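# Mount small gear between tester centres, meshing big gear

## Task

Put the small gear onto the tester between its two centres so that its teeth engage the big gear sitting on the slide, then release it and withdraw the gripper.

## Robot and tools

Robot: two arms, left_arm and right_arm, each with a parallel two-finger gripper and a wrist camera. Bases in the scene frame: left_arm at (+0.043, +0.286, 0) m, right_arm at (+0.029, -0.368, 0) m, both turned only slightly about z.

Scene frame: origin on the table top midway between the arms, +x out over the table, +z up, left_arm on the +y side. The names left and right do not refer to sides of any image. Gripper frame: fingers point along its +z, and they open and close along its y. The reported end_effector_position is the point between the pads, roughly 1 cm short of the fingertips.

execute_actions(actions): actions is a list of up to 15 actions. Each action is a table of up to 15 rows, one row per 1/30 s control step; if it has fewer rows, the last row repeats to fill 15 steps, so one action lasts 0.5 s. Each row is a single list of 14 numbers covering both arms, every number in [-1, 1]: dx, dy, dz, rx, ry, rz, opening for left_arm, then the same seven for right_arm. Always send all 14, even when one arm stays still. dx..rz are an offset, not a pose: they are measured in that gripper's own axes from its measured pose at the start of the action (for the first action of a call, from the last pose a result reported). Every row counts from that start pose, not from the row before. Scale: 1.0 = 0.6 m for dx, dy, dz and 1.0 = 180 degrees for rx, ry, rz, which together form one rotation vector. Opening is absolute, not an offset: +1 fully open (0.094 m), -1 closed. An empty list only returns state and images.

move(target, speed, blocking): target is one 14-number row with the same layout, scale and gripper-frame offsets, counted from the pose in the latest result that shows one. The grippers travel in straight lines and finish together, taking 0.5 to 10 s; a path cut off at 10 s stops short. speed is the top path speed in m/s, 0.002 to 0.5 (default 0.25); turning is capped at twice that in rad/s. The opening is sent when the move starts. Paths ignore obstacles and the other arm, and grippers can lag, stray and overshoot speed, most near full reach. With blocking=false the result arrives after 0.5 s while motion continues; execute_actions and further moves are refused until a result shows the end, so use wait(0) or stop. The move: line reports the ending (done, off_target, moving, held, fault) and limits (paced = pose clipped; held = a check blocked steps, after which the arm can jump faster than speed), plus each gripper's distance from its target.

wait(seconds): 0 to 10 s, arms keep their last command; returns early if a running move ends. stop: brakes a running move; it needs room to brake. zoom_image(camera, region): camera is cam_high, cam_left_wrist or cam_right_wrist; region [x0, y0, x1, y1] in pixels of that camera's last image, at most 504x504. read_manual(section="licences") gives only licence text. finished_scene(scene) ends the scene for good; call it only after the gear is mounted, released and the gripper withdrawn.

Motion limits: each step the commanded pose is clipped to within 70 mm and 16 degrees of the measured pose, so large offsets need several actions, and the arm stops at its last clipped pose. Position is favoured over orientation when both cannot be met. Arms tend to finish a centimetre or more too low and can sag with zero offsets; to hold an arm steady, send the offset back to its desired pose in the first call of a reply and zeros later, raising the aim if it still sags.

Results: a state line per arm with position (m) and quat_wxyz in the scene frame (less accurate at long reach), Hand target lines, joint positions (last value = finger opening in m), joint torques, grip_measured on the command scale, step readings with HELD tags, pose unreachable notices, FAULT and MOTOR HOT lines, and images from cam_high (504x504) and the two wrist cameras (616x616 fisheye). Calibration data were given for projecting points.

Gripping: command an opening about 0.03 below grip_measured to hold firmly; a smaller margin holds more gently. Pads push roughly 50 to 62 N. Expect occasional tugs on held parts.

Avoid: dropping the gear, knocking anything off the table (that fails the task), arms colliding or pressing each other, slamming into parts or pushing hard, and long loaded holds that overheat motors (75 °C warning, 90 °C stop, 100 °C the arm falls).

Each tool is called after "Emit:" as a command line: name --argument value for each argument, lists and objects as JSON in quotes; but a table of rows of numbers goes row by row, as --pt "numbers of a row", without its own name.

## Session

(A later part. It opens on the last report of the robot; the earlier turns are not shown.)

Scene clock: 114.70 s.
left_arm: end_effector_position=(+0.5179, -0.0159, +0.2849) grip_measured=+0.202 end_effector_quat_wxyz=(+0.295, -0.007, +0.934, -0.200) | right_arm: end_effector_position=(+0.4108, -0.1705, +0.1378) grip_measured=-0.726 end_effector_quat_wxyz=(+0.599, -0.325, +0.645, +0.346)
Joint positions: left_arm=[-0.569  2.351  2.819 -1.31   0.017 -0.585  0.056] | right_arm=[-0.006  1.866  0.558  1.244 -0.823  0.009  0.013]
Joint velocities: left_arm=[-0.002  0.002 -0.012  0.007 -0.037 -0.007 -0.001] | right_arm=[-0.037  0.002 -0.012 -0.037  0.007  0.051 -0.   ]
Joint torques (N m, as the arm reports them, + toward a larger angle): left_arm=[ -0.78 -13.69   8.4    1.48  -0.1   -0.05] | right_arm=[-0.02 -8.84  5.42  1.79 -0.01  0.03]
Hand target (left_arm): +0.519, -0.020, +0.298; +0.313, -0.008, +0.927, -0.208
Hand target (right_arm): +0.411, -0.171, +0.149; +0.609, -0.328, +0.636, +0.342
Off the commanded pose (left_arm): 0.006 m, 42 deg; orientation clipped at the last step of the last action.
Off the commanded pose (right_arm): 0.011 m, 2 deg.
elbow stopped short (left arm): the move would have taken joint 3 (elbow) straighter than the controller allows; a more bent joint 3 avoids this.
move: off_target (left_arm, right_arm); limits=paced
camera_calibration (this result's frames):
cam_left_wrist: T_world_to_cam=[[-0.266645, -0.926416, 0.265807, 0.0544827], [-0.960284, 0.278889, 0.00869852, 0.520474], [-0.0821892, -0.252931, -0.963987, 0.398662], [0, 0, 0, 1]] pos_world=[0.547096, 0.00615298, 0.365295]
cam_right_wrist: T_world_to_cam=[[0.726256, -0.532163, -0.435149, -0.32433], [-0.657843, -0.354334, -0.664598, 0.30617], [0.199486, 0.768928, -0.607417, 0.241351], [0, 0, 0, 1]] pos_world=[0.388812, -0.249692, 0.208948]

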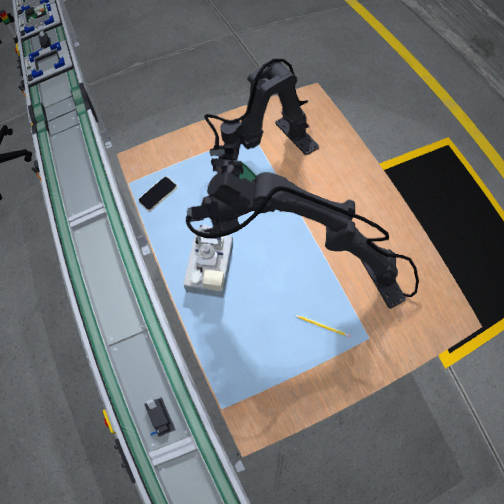

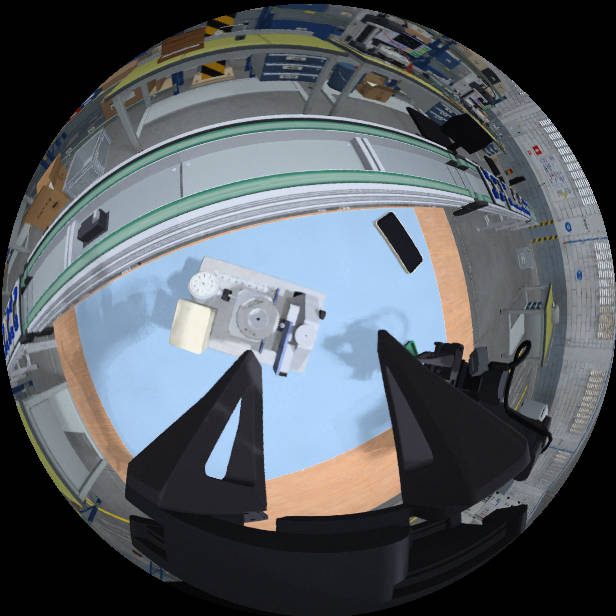

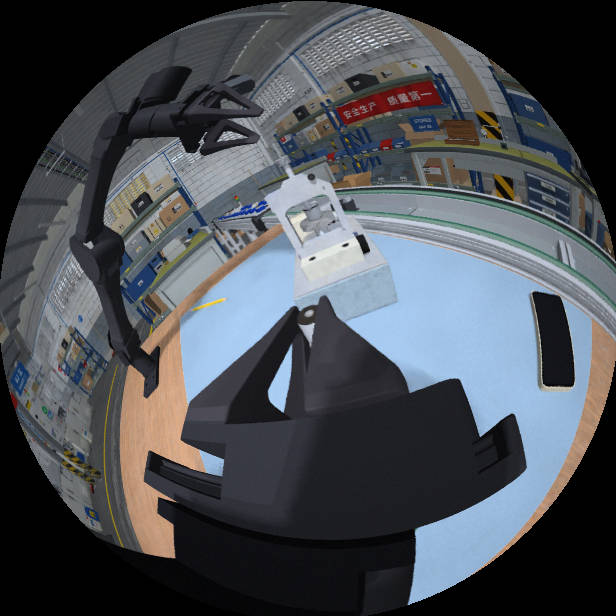

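Emit:
move --target '[0,0,-0.05,0,0,0.186,0.2,-0.02,0,0,0,-0.02,0,-0.76]'

Emit:
move --target '[0,0,0,0,-0.27,0,0.2,0,0,0,0,0,0,-0.76]'

Scene clock: 126.57 s.
left_arm: end_effector_position=(+0.5051, -0.0068, +0.2924) grip_measured=+0.202 end_effector_quat_wxyz=(+0.329, +0.259, +0.902, -0.102) | right_arm: end_effector_position=(+0.4116, -0.1704, +0.1509) grip_measured=-0.726 end_effector_quat_wxyz=(+0.618, -0.317, +0.626, +0.354)
Joint positions: left_arm=[-0.57   2.32   2.819 -1.365  0.012 -0.008  0.056] | right_arm=[-0.006  1.883  0.558  1.347 -0.823  0.067  0.013]
Joint velocities: left_arm=[-0.002  0.002  0.007  0.007 -0.007 -0.051 -0.001] | right_arm=[-0.002  0.007 -0.007  0.022  0.051 -0.007 -0.   ]
Joint torques (N m, as the arm reports them, + toward a larger angle): left_arm=[  0.22 -15.06   7.27   1.23   0.08   0.08] | right_arm=[ 0.1  -5.92  4.69  2.    0.06  0.11]
Hand target (left_arm): +0.501, -0.004, +0.307; +0.342, +0.262, +0.896, -0.107
Hand target (right_arm): +0.412, -0.170, +0.150; +0.619, -0.314, +0.626, +0.355
Off the commanded pose (left_arm): 0.016 m, 1 deg.
Off the commanded pose (right_arm): 0.001 m, 0 deg.
move: off_target (left_arm)
camera_calibration (this result's frames):
cam_left_wrist: T_world_to_cam=[[-0.653739, -0.748546, -0.110927, 0.364342], [-0.753204, 0.657787, 0.000138601, 0.406126], [0.0728626, 0.0836414, -0.993829, 0.33983], [0, 0, 0, 1]] pos_world=[0.519319, -0.0228408, 0.378092]
cam_right_wrist: T_world_to_cam=[[0.74153, -0.512813, -0.432616, -0.322549], [-0.633353, -0.322309, -0.703549, 0.316745], [0.221353, 0.795701, -0.563793, 0.238003], [0, 0, 0, 1]] pos_world=[0.387108, -0.252697, 0.217491]

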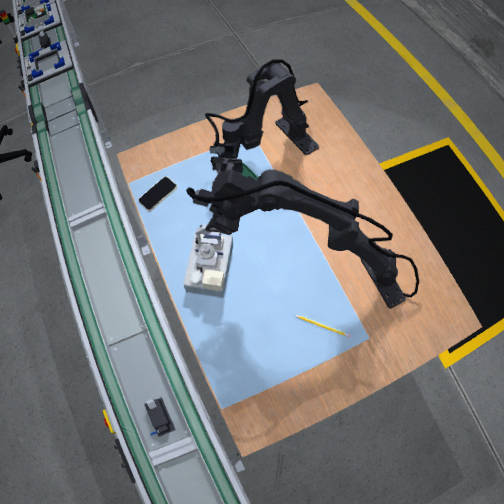

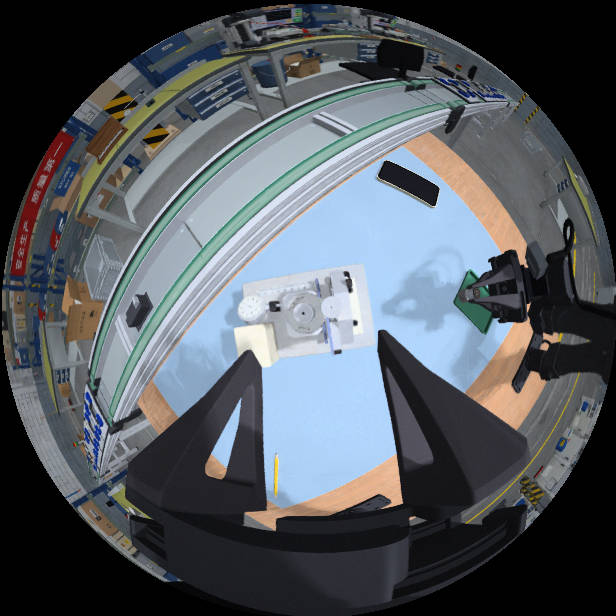

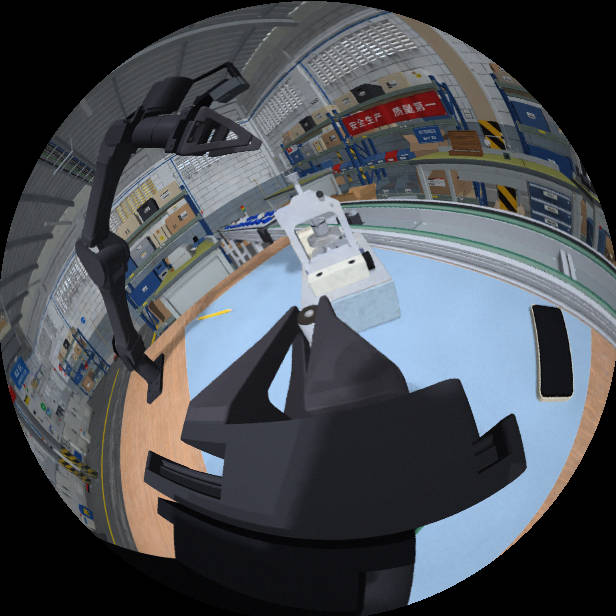

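Scene clock: 128.97 s.
left_arm: end_effector_position=(+0.5042, -0.0063, +0.2948) grip_measured=+0.202 end_effector_quat_wxyz=(+0.671, +0.195, +0.686, -0.205) | right_arm: end_effector_position=(+0.4116, -0.1704, +0.1509) grip_measured=-0.726 end_effector_quat_wxyz=(+0.618, -0.317, +0.626, +0.354)
Joint positions: left_arm=[-0.57   1.717  1.15   0.551  0.012 -0.019  0.056] | right_arm=[-0.006  1.883  0.558  1.347 -0.823  0.067  0.013]
Joint velocities: left_arm=[-0.007 -0.012 -0.002 -0.051  0.007 -0.081 -0.   ] | right_arm=[-0.007  0.007  0.007  0.051 -0.037  0.066 -0.001]
Joint torques (N m, as the arm reports them, + toward a larger angle): left_arm=[-0.11 -9.4   6.78  1.9  -0.03 -0.09] | right_arm=[ 0.06 -6.65  4.91  1.78  0.01  0.02]
Hand target (left_arm): +0.504, -0.006, +0.290; +0.669, +0.192, +0.687, -0.207
Hand target (right_arm): +0.412, -0.170, +0.151; +0.618, -0.317, +0.626, +0.354
Off the commanded pose (left_arm): 0.003 m, 1 deg.
Off the commanded pose (right_arm): 0.000 m, 0 deg.
move: done
camera_calibration (this result's frames):
cam_left_wrist: T_world_to_cam=[[-0.54005, -0.822749, -0.177288, 0.326212], [-0.473686, 0.471247, -0.744008, 0.482302], [0.695678, -0.317822, -0.644221, -0.077396], [0, 0, 0, 1]] pos_world=[0.458473, 0.016509, 0.36681]
cam_right_wrist: T_world_to_cam=[[0.74153, -0.512813, -0.432616, -0.322549], [-0.633353, -0.322309, -0.703549, 0.316745], [0.221353, 0.795701, -0.563793, 0.238003], [0, 0, 0, 1]] pos_world=[0.387108, -0.252697, 0.217491]

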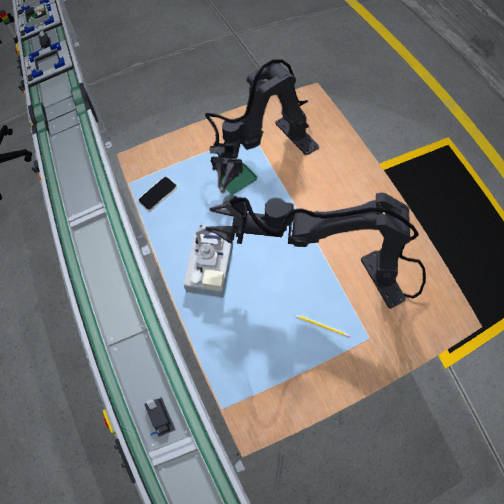

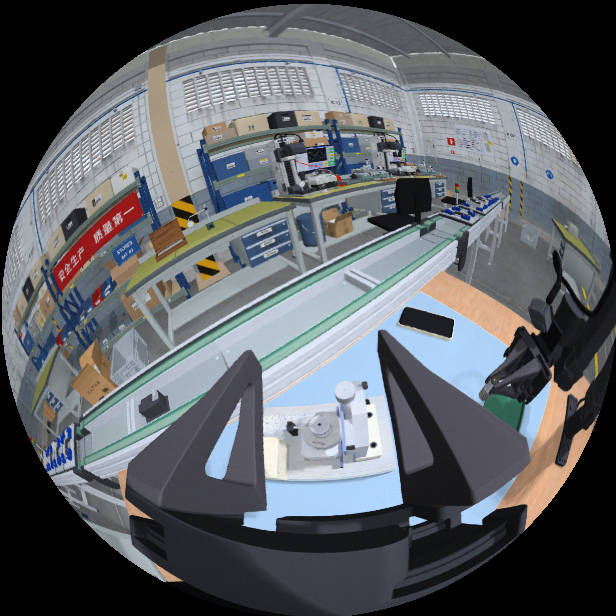

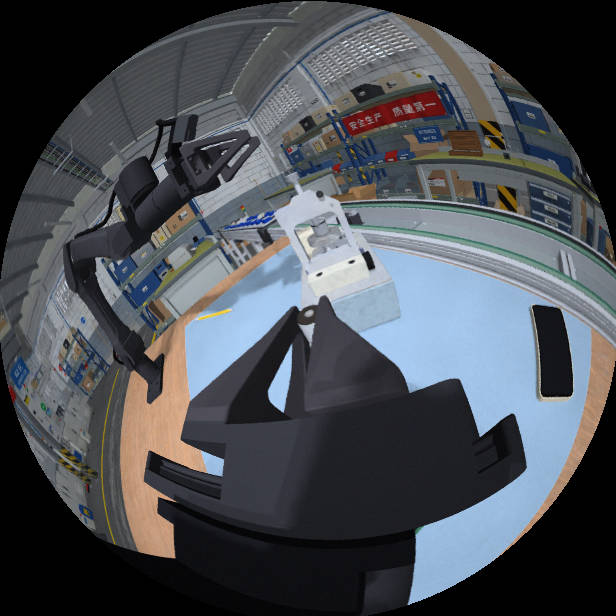

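Emit:
move --target '[0.12,-0.015,0.042,0,0,0,0.2,0,0,0,0,0,-0.02,-0.76]' --speed 0.08

Emit:
zoom_image --camera "cam_right_wrist" --region '[200, 120, 400, 300]'

Scene clock: 143.67 s.
left_arm: end_effector_position=(+0.5228, -0.0251, +0.2251) grip_measured=+0.202 end_effector_quat_wxyz=(+0.670, +0.195, +0.686, -0.205) | right_arm: end_effector_position=(+0.4116, -0.1704, +0.1509) grip_measured=-0.726 end_effector_quat_wxyz=(+0.627, -0.333, +0.618, +0.338)
Joint positions: left_arm=[-0.585  1.924  1.11   0.796 -0.005 -0.019  0.056] | right_arm=[-0.006  1.883  0.558  1.347 -0.823  0.015  0.013]
Joint velocities: left_arm=[ 0.002  0.002  0.007  0.11  -0.037 -0.022 -0.   ] | right_arm=[-0.012 -0.002 -0.002  0.007 -0.051 -0.007  0.   ]
Joint torques (N m, as the arm reports them, + toward a larger angle): left_arm=[ -0.73 -11.4    6.13   1.9   -0.08   0.02] | right_arm=[ 0.08 -6.71  4.9   1.8   0.01 -0.08]
Hand target (left_arm): +0.519, -0.027, +0.223; +0.671, +0.196, +0.686, -0.205
Hand target (right_arm): +0.412, -0.170, +0.151; +0.629, -0.337, +0.616, +0.335
Off the commanded pose (left_arm): 0.006 m, 0 deg.
Off the commanded pose (right_arm): 0.000 m, 1 deg.
move: done
camera_calibration (this result's frames):
cam_left_wrist: T_world_to_cam=[[-0.539625, -0.822972, -0.177546, 0.308225], [-0.474888, 0.471672, -0.742971, 0.448559], [0.695188, -0.316612, -0.645346, -0.140669], [0, 0, 0, 1]] pos_world=[0.477133, -0.0024503, 0.297211]
cam_right_wrist: T_world_to_cam=[[0.758984, -0.525129, -0.384946, -0.339026], [-0.602503, -0.342292, -0.72099, 0.303274], [0.246848, 0.779151, -0.576186, 0.226559], [0, 0, 0, 1]] pos_world=[0.384113, -0.250748, 0.218691]

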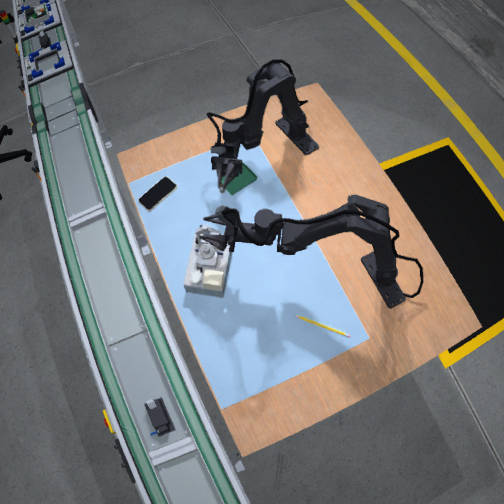

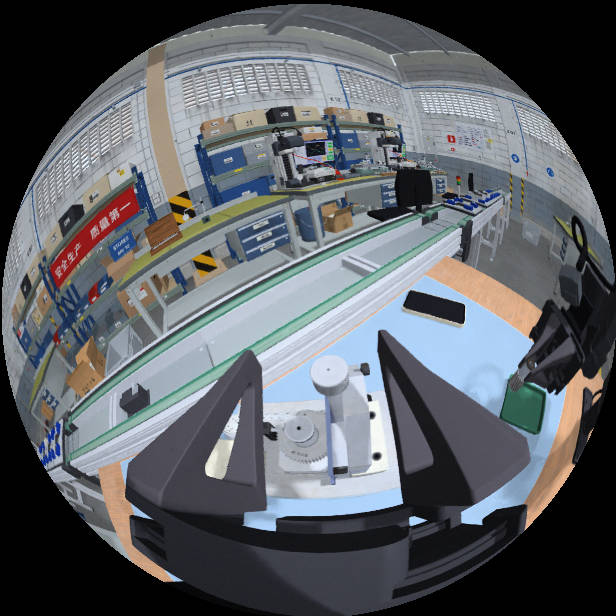

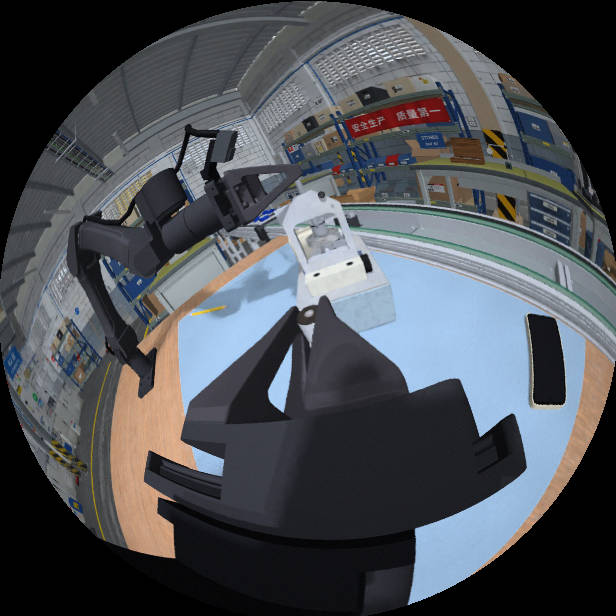

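Region (200, 120, 400, 300) of cam_right_wrist's 616x616 image, scaled by 2.520, with more detail than that image has; it fills the top 454 rows of this view, and the rest is white.

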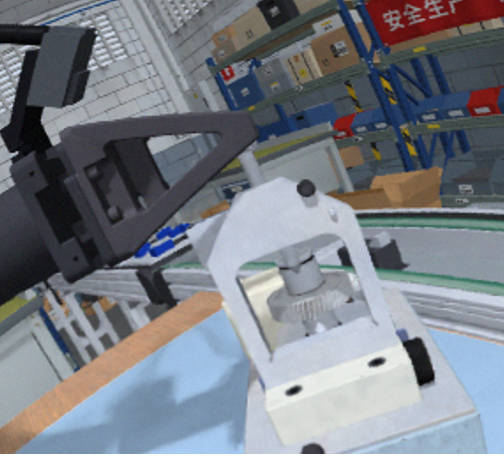

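Lower slightly, grip, lift.

Emit:
move --target '[0.015,-0.008,0.005,0,0,0,0.2,0,0,0,0,0,0,-0.76]' --speed 0.04

Emit:
move --target '[0,0,0,0,0,0,-0.75,0,0,0,0,0,0,-0.76]'

Emit:
move --target '[-0.05,0,0,0,0,0,-0.75,0,0,0,0,0,0,-0.76]' --speed 0.03

Emit:
zoom_image --camera "cam_right_wrist" --region '[200, 120, 400, 300]'

Scene clock: 151.73 s.
left_arm: end_effector_position=(+0.5254, -0.0260, +0.2149) grip_measured=+0.202 end_effector_quat_wxyz=(+0.667, +0.195, +0.690, -0.202) | right_arm: end_effector_position=(+0.4116, -0.1704, +0.1509) grip_measured=-0.726 end_effector_quat_wxyz=(+0.627, -0.333, +0.618, +0.338)
Joint positions: left_arm=[-0.585  1.949  1.11   0.812 -0.009 -0.019  0.056] | right_arm=[-0.006  1.883  0.558  1.347 -0.823  0.015  0.013]
Joint velocities: left_arm=[-0.007 -0.007  0.002  0.037  0.007 -0.007 -0.001] | right_arm=[-0.007 -0.012 -0.002  0.007  0.022 -0.051 -0.   ]
Joint torques (N m, as the arm reports them, + toward a larger angle): left_arm=[ -0.9  -11.26   6.8    1.88  -0.1    0.01] | right_arm=[ 0.06 -6.71  4.93  1.8   0.01  0.  ]
Hand target (left_arm): +0.522, -0.031, +0.216; +0.670, +0.195, +0.686, -0.205
Hand target (right_arm): +0.412, -0.170, +0.151; +0.627, -0.333, +0.618, +0.338
Off the commanded pose (left_arm): 0.006 m, 1 deg.
Off the commanded pose (right_arm): 0.000 m, 0 deg.
move: done
camera_calibration (this result's frames):
cam_left_wrist: T_world_to_cam=[[-0.537894, -0.824088, -0.177622, 0.306174], [-0.482564, 0.473757, -0.736672, 0.445409], [0.691232, -0.310538, -0.652506, -0.145546], [0, 0, 0, 1]] pos_world=[0.480233, -0.00389914, 0.287534]
cam_right_wrist: T_world_to_cam=[[0.759103, -0.525214, -0.384594, -0.339143], [-0.602275, -0.34244, -0.72111, 0.303173], [0.247036, 0.779029, -0.57627, 0.226474], [0, 0, 0, 1]] pos_world=[0.384091, -0.250734, 0.218699]

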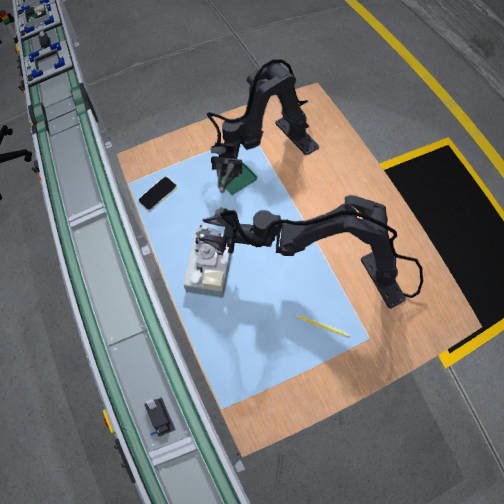

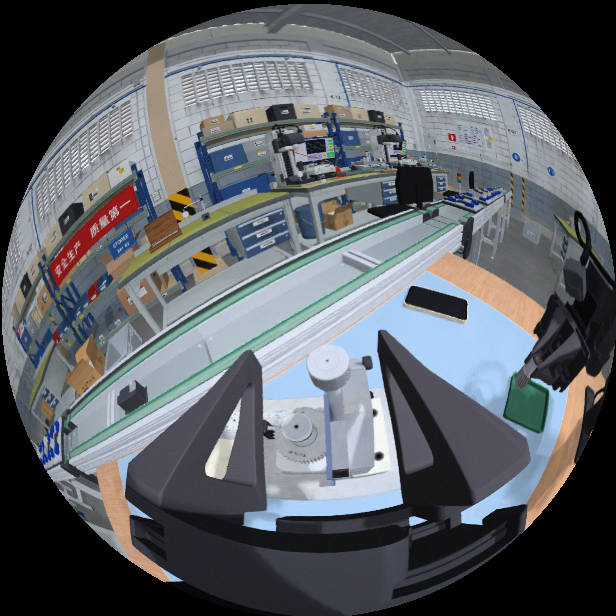

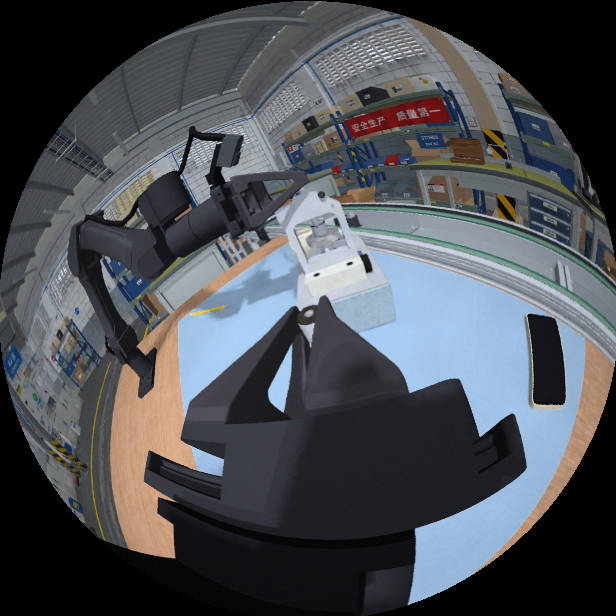

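Scene clock: 152.23 s.
left_arm: end_effector_position=(+0.5225, -0.0304, +0.2149) grip_measured=-0.691 end_effector_quat_wxyz=(+0.666, +0.200, +0.688, -0.208) | right_arm: end_effector_position=(+0.4116, -0.1704, +0.1509) grip_measured=-0.726 end_effector_quat_wxyz=(+0.627, -0.333, +0.618, +0.338)
Joint positions: left_arm=[-0.591  1.949  1.11   0.812  0.001 -0.019  0.015] | right_arm=[-0.006  1.883  0.558  1.347 -0.823  0.015  0.013]
Joint velocities: left_arm=[ 0.002 -0.012  0.007 -0.081 -0.051  0.022  0.001] | right_arm=[-0.022 -0.012 -0.012  0.037  0.007 -0.037 -0.   ]
Joint torques (N m, as the arm reports them, + toward a larger angle): left_arm=[  0.37 -11.51   6.88   1.81  -0.08   0.02] | right_arm=[ 0.01 -6.75  4.95  1.79  0.    0.02]
Hand target (left_arm): +0.525, -0.026, +0.215; +0.667, +0.195, +0.690, -0.202
Hand target (right_arm): +0.412, -0.170, +0.151; +0.627, -0.333, +0.618, +0.338
Off the commanded pose (left_arm): 0.005 m, 1 deg.
Off the commanded pose (right_arm): 0.000 m, 0 deg.
move: done
camera_calibration (this result's frames):
cam_left_wrist: T_world_to_cam=[[-0.550711, -0.815552, -0.177742, 0.308032], [-0.475043, 0.481325, -0.736655, 0.442397], [0.686332, -0.321248, -0.652494, -0.1427], [0, 0, 0, 1]] pos_world=[0.477734, -0.00756261, 0.287533]
cam_right_wrist: T_world_to_cam=[[0.759103, -0.525214, -0.384594, -0.339143], [-0.602275, -0.34244, -0.72111, 0.303173], [0.247036, 0.779029, -0.57627, 0.226474], [0, 0, 0, 1]] pos_world=[0.384091, -0.250734, 0.218699]

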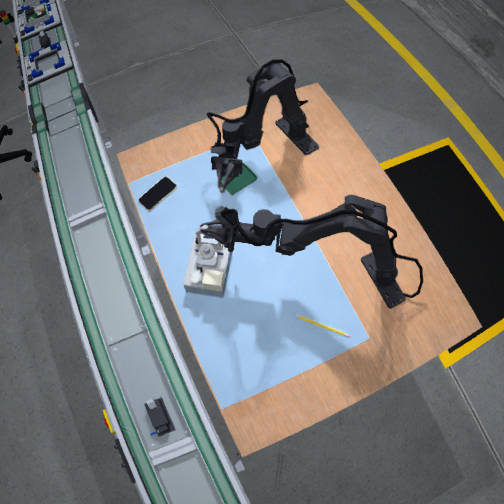

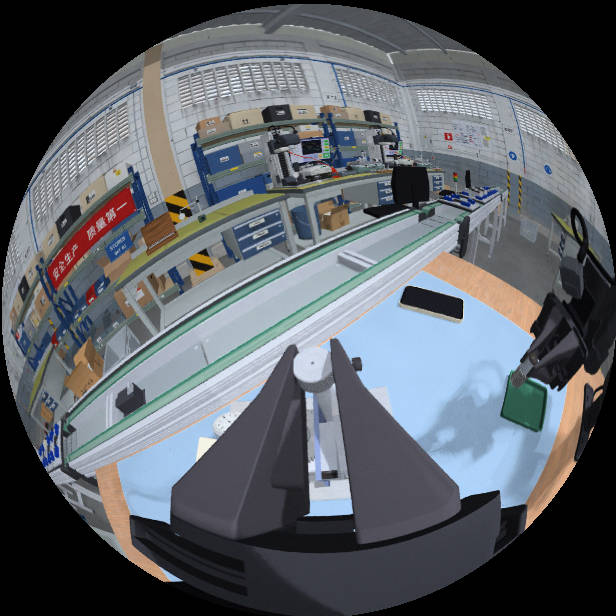

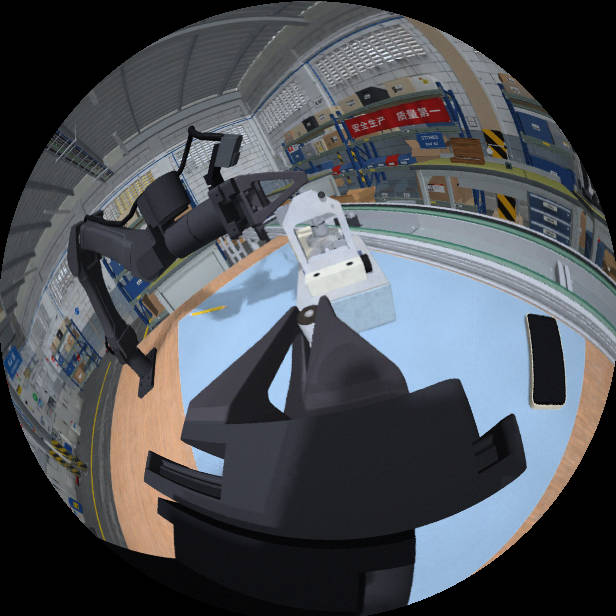

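Scene clock: 153.47 s.
left_arm: end_effector_position=(+0.5224, -0.0303, +0.2150) grip_measured=-0.691 end_effector_quat_wxyz=(+0.648, +0.205, +0.705, -0.202) | right_arm: end_effector_position=(+0.4116, -0.1704, +0.1509) grip_measured=-0.726 end_effector_quat_wxyz=(+0.627, -0.333, +0.618, +0.338)
Joint positions: left_arm=[-0.591  1.924  1.135  0.71   0.001 -0.019  0.015] | right_arm=[-0.006  1.883  0.558  1.347 -0.823  0.015  0.013]
Joint velocities: left_arm=[-0.012 -0.027 -0.002 -0.022  0.051  0.007 -0.   ] | right_arm=[-0.007  0.007 -0.012 -0.022 -0.066 -0.007  0.001]
Joint torques (N m, as the arm reports them, + toward a larger angle): left_arm=[ -0.03 -14.6    9.41   1.75   0.01   0.02] | right_arm=[ 0.02 -6.7   4.89  1.81  0.    0.02]
Hand target (left_arm): +0.523, -0.030, +0.245; +0.666, +0.200, +0.688, -0.208
Hand target (right_arm): +0.412, -0.170, +0.151; +0.627, -0.333, +0.618, +0.338
Off the commanded pose (left_arm): 0.030 m, 3 deg.
Off the commanded pose (right_arm): 0.000 m, 0 deg.
move: off_target (left_arm)
camera_calibration (this result's frames):
cam_left_wrist: T_world_to_cam=[[-0.558755, -0.810228, -0.176988, 0.31217], [-0.506202, 0.502237, -0.701083, 0.451583], [0.656927, -0.302142, -0.690766, -0.118388], [0, 0, 0, 1]] pos_world=[0.480791, -0.00964303, 0.290068]
cam_right_wrist: T_world_to_cam=[[0.759103, -0.525214, -0.384594, -0.339143], [-0.602275, -0.34244, -0.72111, 0.303173], [0.247036, 0.779029, -0.57627, 0.226474], [0, 0, 0, 1]] pos_world=[0.384091, -0.250734, 0.218699]

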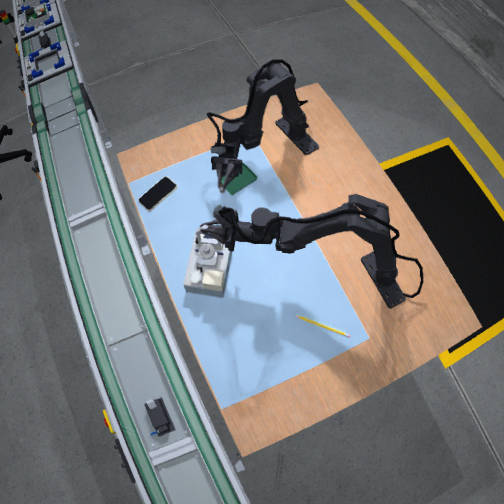

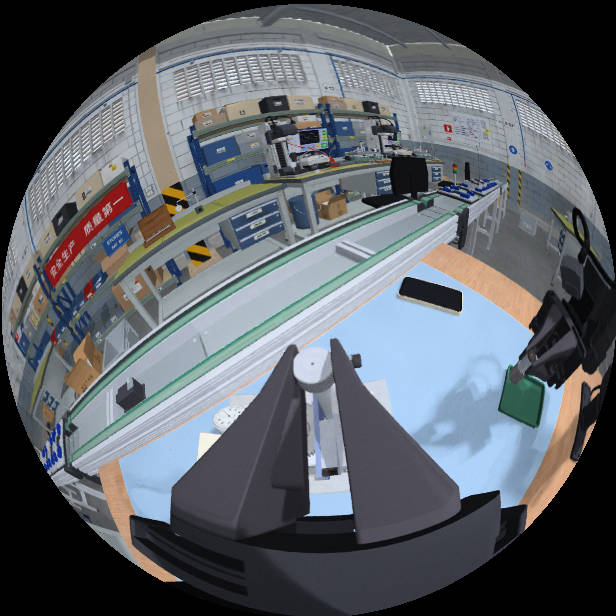

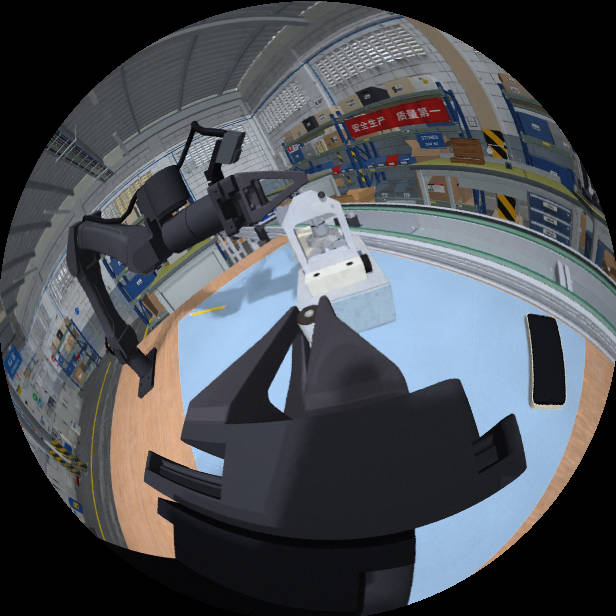

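Region (200, 120, 400, 300) of cam_right_wrist's 616x616 image, scaled by 2.520, with more detail than that image has; it fills the top 454 rows of this view, and the rest is white.

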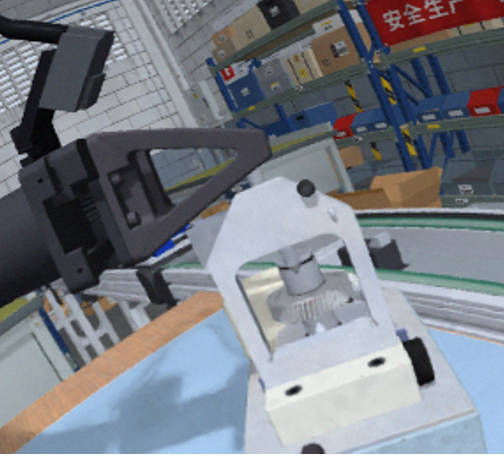

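Emit:
move --target '[-0.01,0,0,0,0,0,-0.75,0.005,-0.013,0.21,0,0,0,-0.76]' --speed 0.1

Emit:
zoom_image --camera "cam_right_wrist" --region '[200, 150, 420, 350]'

Scene clock: 167.40 s.
left_arm: end_effector_position=(+0.5223, -0.0303, +0.2147) grip_measured=-0.691 end_effector_quat_wxyz=(+0.647, +0.206, +0.706, -0.202) | right_arm: end_effector_position=(+0.4813, -0.0753, +0.1409) grip_measured=-0.726 end_effector_quat_wxyz=(+0.615, -0.332, +0.629, +0.341)
Joint positions: left_arm=[-0.591  1.924  1.135  0.707  0.001 -0.019  0.015] | right_arm=[ 0.21   2.122  0.97   1.138 -0.611  0.012  0.013]
Joint velocities: left_arm=[ 0.002 -0.002  0.002  0.022 -0.066 -0.066  0.   ] | right_arm=[-0.002  0.002 -0.017 -0.007 -0.022  0.007 -0.   ]
Joint torques (N m, as the arm reports them, + toward a larger angle): left_arm=[ -0.04 -12.37   8.12   1.6    0.01   0.  ] | right_arm=[ 0.61 -9.02  8.39  1.91  0.12 -0.09]
Hand target (left_arm): +0.523, -0.031, +0.221; +0.648, +0.205, +0.705, -0.202
Hand target (right_arm): +0.488, -0.070, +0.151; +0.627, -0.336, +0.618, +0.335
Off the commanded pose (left_arm): 0.006 m, 0 deg.
Off the commanded pose (right_arm): 0.012 m, 2 deg.
move: off_target (right_arm)
camera_calibration (this result's frames):
cam_left_wrist: T_world_to_cam=[[-0.559036, -0.810041, -0.176952, 0.312265], [-0.507317, 0.502974, -0.699748, 0.451686], [0.655827, -0.301414, -0.692128, -0.117665], [0, 0, 0, 1]] pos_world=[0.480883, -0.00970412, 0.289883]
cam_right_wrist: T_world_to_cam=[[0.748089, -0.527099, -0.40315, -0.338231], [-0.623926, -0.351777, -0.697832, 0.37691], [0.226008, 0.773576, -0.592032, 0.141325], [0, 0, 0, 1]] pos_world=[0.45625, -0.155019, 0.210331]

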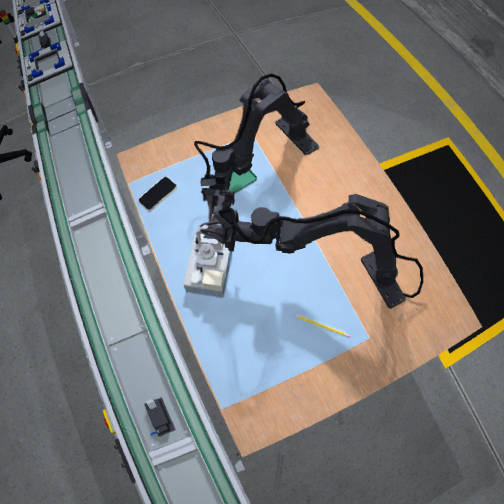

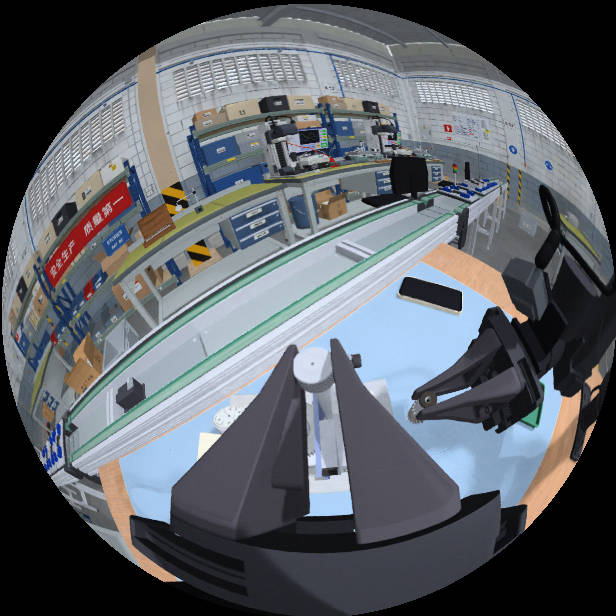

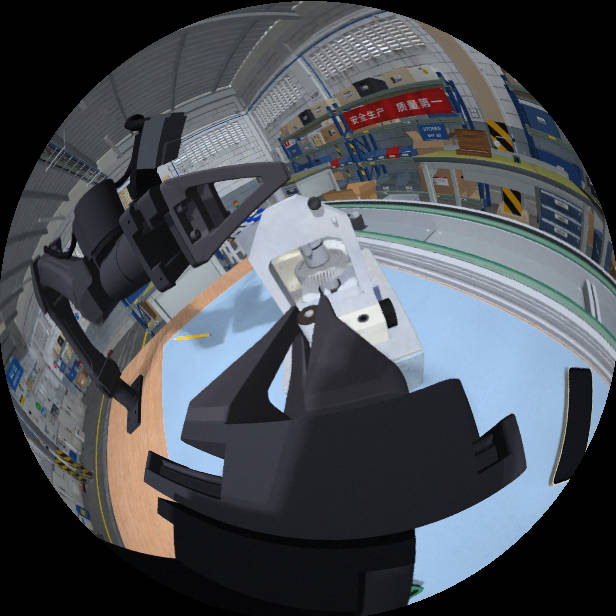

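Region (200, 150, 420, 350) of cam_right_wrist's 616x616 image, scaled by 2.291, with more detail than that image has; it fills the top 458 rows of this view, and the rest is white.

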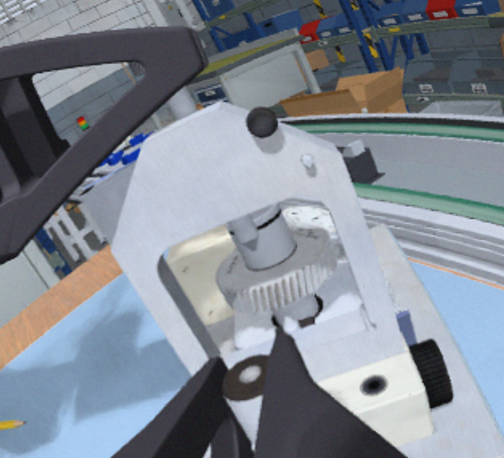

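Emit:
move --target '[-0.01,0,0,0,0,0,-0.75,-0.008,-0.005,0.075,0,-0.01,0,-0.76]' --speed 0.04

Emit:
zoom_image --camera "cam_right_wrist" --region '[200, 150, 420, 350]'

Emit:
zoom_image --camera "cam_left_wrist" --region '[250, 300, 500, 500]'

Scene clock: 179.50 s.
left_arm: end_effector_position=(+0.5223, -0.0303, +0.2146) grip_measured=-0.691 end_effector_quat_wxyz=(+0.647, +0.206, +0.706, -0.202) | right_arm: end_effector_position=(+0.5032, -0.0463, +0.1347) grip_measured=-0.726 end_effector_quat_wxyz=(+0.615, -0.329, +0.628, +0.344)
Joint positions: left_arm=[-0.591  1.924  1.135  0.707  0.001 -0.019  0.015] | right_arm=[ 0.255  2.224  1.12   1.097 -0.566  0.022  0.013]
Joint velocities: left_arm=[-0.002 -0.017 -0.017 -0.022 -0.007 -0.022  0.001] | right_arm=[ 0.007 -0.017 -0.007 -0.051  0.051 -0.037  0.   ]
Joint torques (N m, as the arm reports them, + toward a larger angle): left_arm=[ -0.01 -12.46   8.15   1.56  -0.02   0.01] | right_arm=[  0.6  -10.02   8.65   1.89   0.08   0.09]
Hand target (left_arm): +0.523, -0.031, +0.221; +0.647, +0.206, +0.706, -0.202
Hand target (right_arm): +0.508, -0.040, +0.145; +0.624, -0.327, +0.619, +0.345
Off the commanded pose (left_arm): 0.006 m, 0 deg.
Off the commanded pose (right_arm): 0.014 m, 2 deg.
move: off_target (right_arm)
camera_calibration (this result's frames):
cam_left_wrist: T_world_to_cam=[[-0.559092, -0.810004, -0.176944, 0.312278], [-0.507539, 0.503121, -0.699481, 0.451677], [0.655606, -0.301268, -0.6924, -0.117547], [0, 0, 0, 1]] pos_world=[0.480901, -0.00971564, 0.289806]
cam_right_wrist: T_world_to_cam=[[0.747108, -0.523662, -0.409399, -0.340234], [-0.625771, -0.346417, -0.69886, 0.39772], [0.224144, 0.778314, -0.586504, 0.110641], [0, 0, 0, 1]] pos_world=[0.478273, -0.126505, 0.20355]

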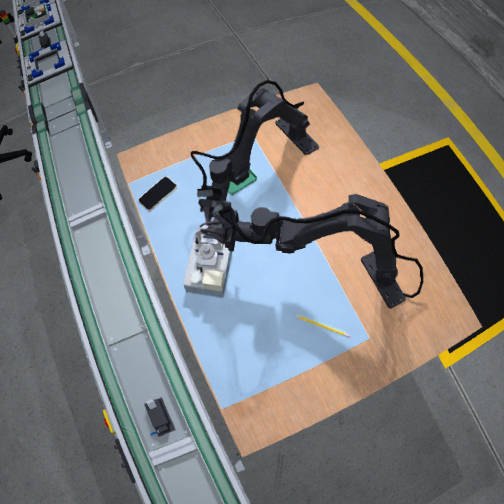

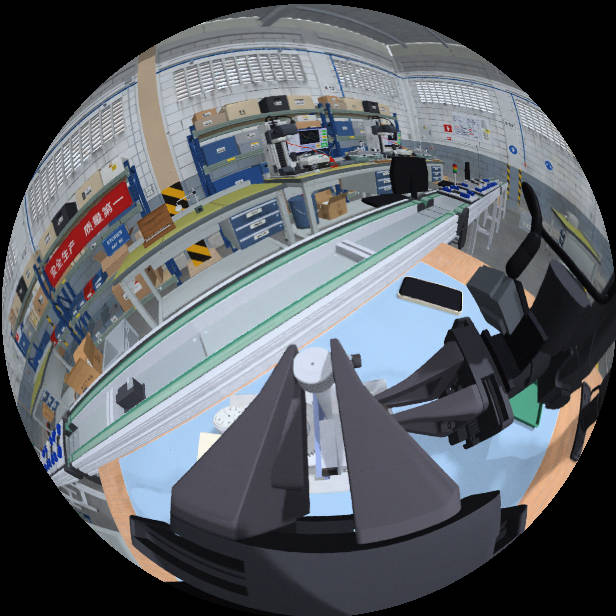

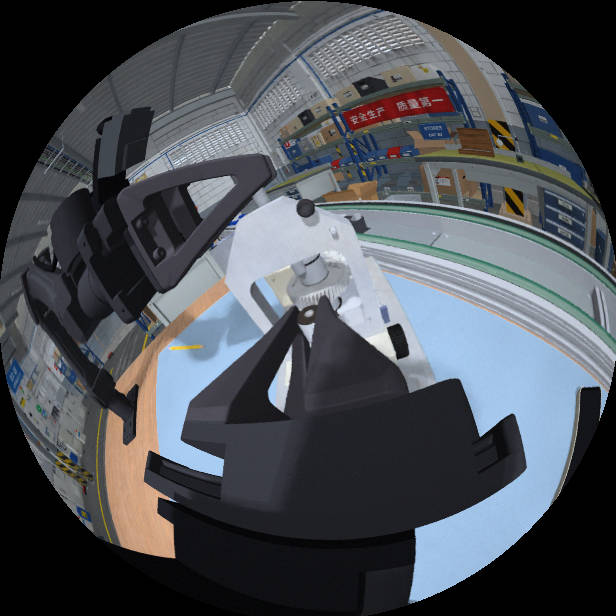

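Region (200, 150, 420, 350) of cam_right_wrist's 616x616 image, scaled by 2.291, with more detail than that image has; it fills the top 458 rows of this view, and the rest is white.

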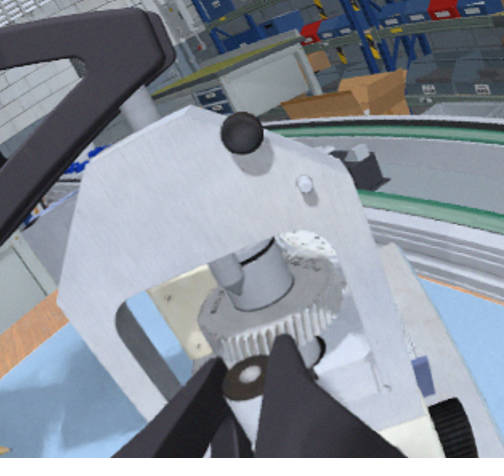

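Region (250, 300, 500, 500) of cam_left_wrist's 616x616 image, scaled by 2.016, with more detail than that image has; it fills the top 403 rows of this view, and the rest is white.

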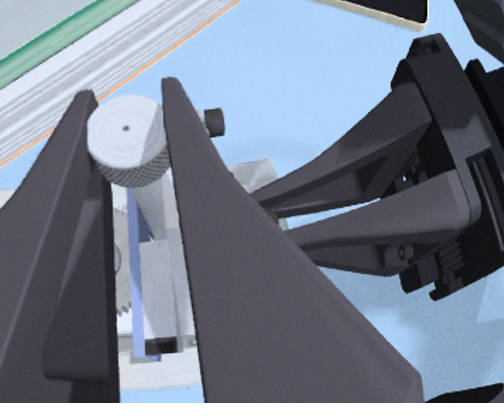

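Emit:
move --target '[-0.01,0,0,0,0,0,-0.75,-0.027,0,0.045,0,-0.01,-0.008,-0.76]' --speed 0.02

Emit:
zoom_image --camera "cam_right_wrist" --region '[200, 150, 420, 350]'

Scene clock: 189.83 s.
left_arm: end_effector_position=(+0.5223, -0.0303, +0.2147) grip_measured=-0.691 end_effector_quat_wxyz=(+0.647, +0.206, +0.706, -0.202) | right_arm: end_effector_position=(+0.5081, -0.0379, +0.1346) grip_measured=-0.726 end_effector_quat_wxyz=(+0.609, -0.331, +0.632, +0.347)
Joint positions: left_arm=[-0.591  1.924  1.135  0.707  0.001 -0.019  0.015] | right_arm=[ 0.265  2.238  1.165  1.052 -0.564  0.023  0.013]
Joint velocities: left_arm=[ 0.002 -0.007  0.007 -0.066  0.007  0.022  0.   ] | right_arm=[-0.017  0.017 -0.002  0.007 -0.051  0.007  0.001]
Joint torques (N m, as the arm reports them, + toward a larger angle): left_arm=[  0.02 -12.45   8.12   1.54   0.02   0.01] | right_arm=[ 1.54 -9.41 10.77  1.95  0.31 -0.04]
Hand target (left_arm): +0.523, -0.031, +0.221; +0.647, +0.206, +0.706, -0.202
Hand target (right_arm): +0.516, -0.025, +0.151; +0.629, -0.332, +0.614, +0.341
Off the commanded pose (left_arm): 0.006 m, 0 deg.
Off the commanded pose (right_arm): 0.024 m, 3 deg.
move: off_target (right_arm)
camera_calibration (this result's frames):
cam_left_wrist: T_world_to_cam=[[-0.559036, -0.810041, -0.176952, 0.312265], [-0.507317, 0.502974, -0.699748, 0.451686], [0.655827, -0.301414, -0.692128, -0.117665], [0, 0, 0, 1]] pos_world=[0.480883, -0.00970412, 0.289883]
cam_right_wrist: T_world_to_cam=[[0.746155, -0.519917, -0.41586, -0.338085], [-0.631591, -0.355205, -0.689146, 0.404953], [0.210583, 0.776863, -0.593413, 0.11075], [0, 0, 0, 1]] pos_world=[0.484706, -0.117973, 0.204196]

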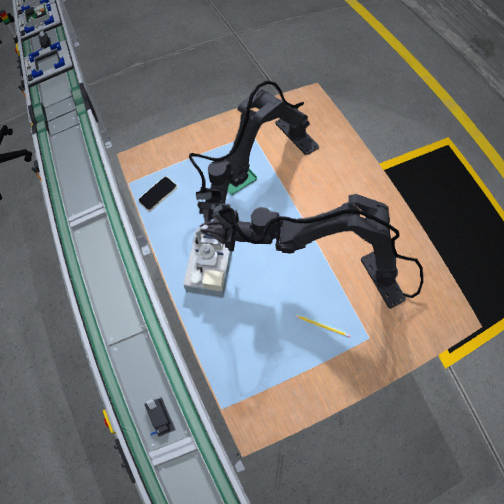

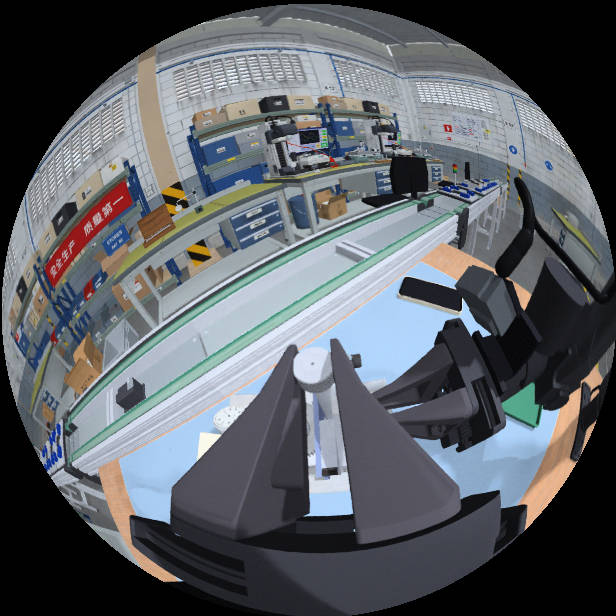

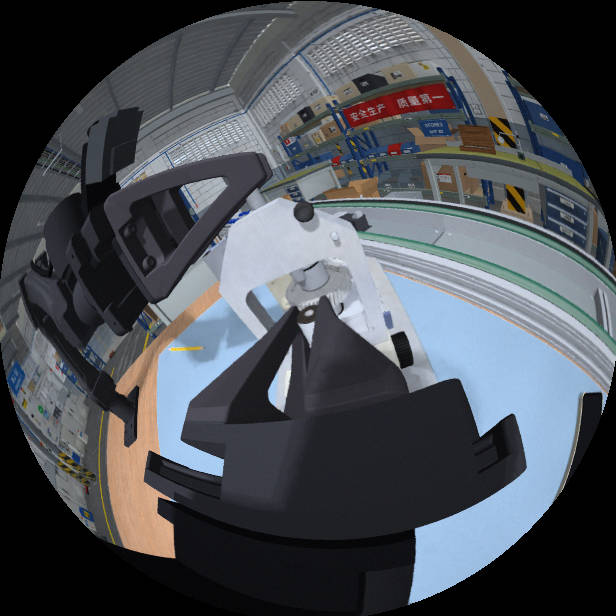

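Region (200, 150, 420, 350) of cam_right_wrist's 616x616 image, scaled by 2.291, with more detail than that image has; it fills the top 458 rows of this view, and the rest is white.

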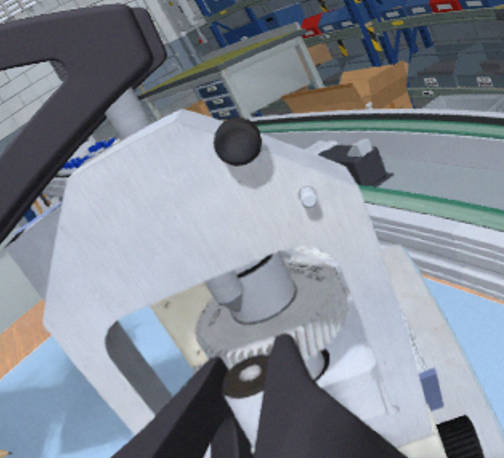

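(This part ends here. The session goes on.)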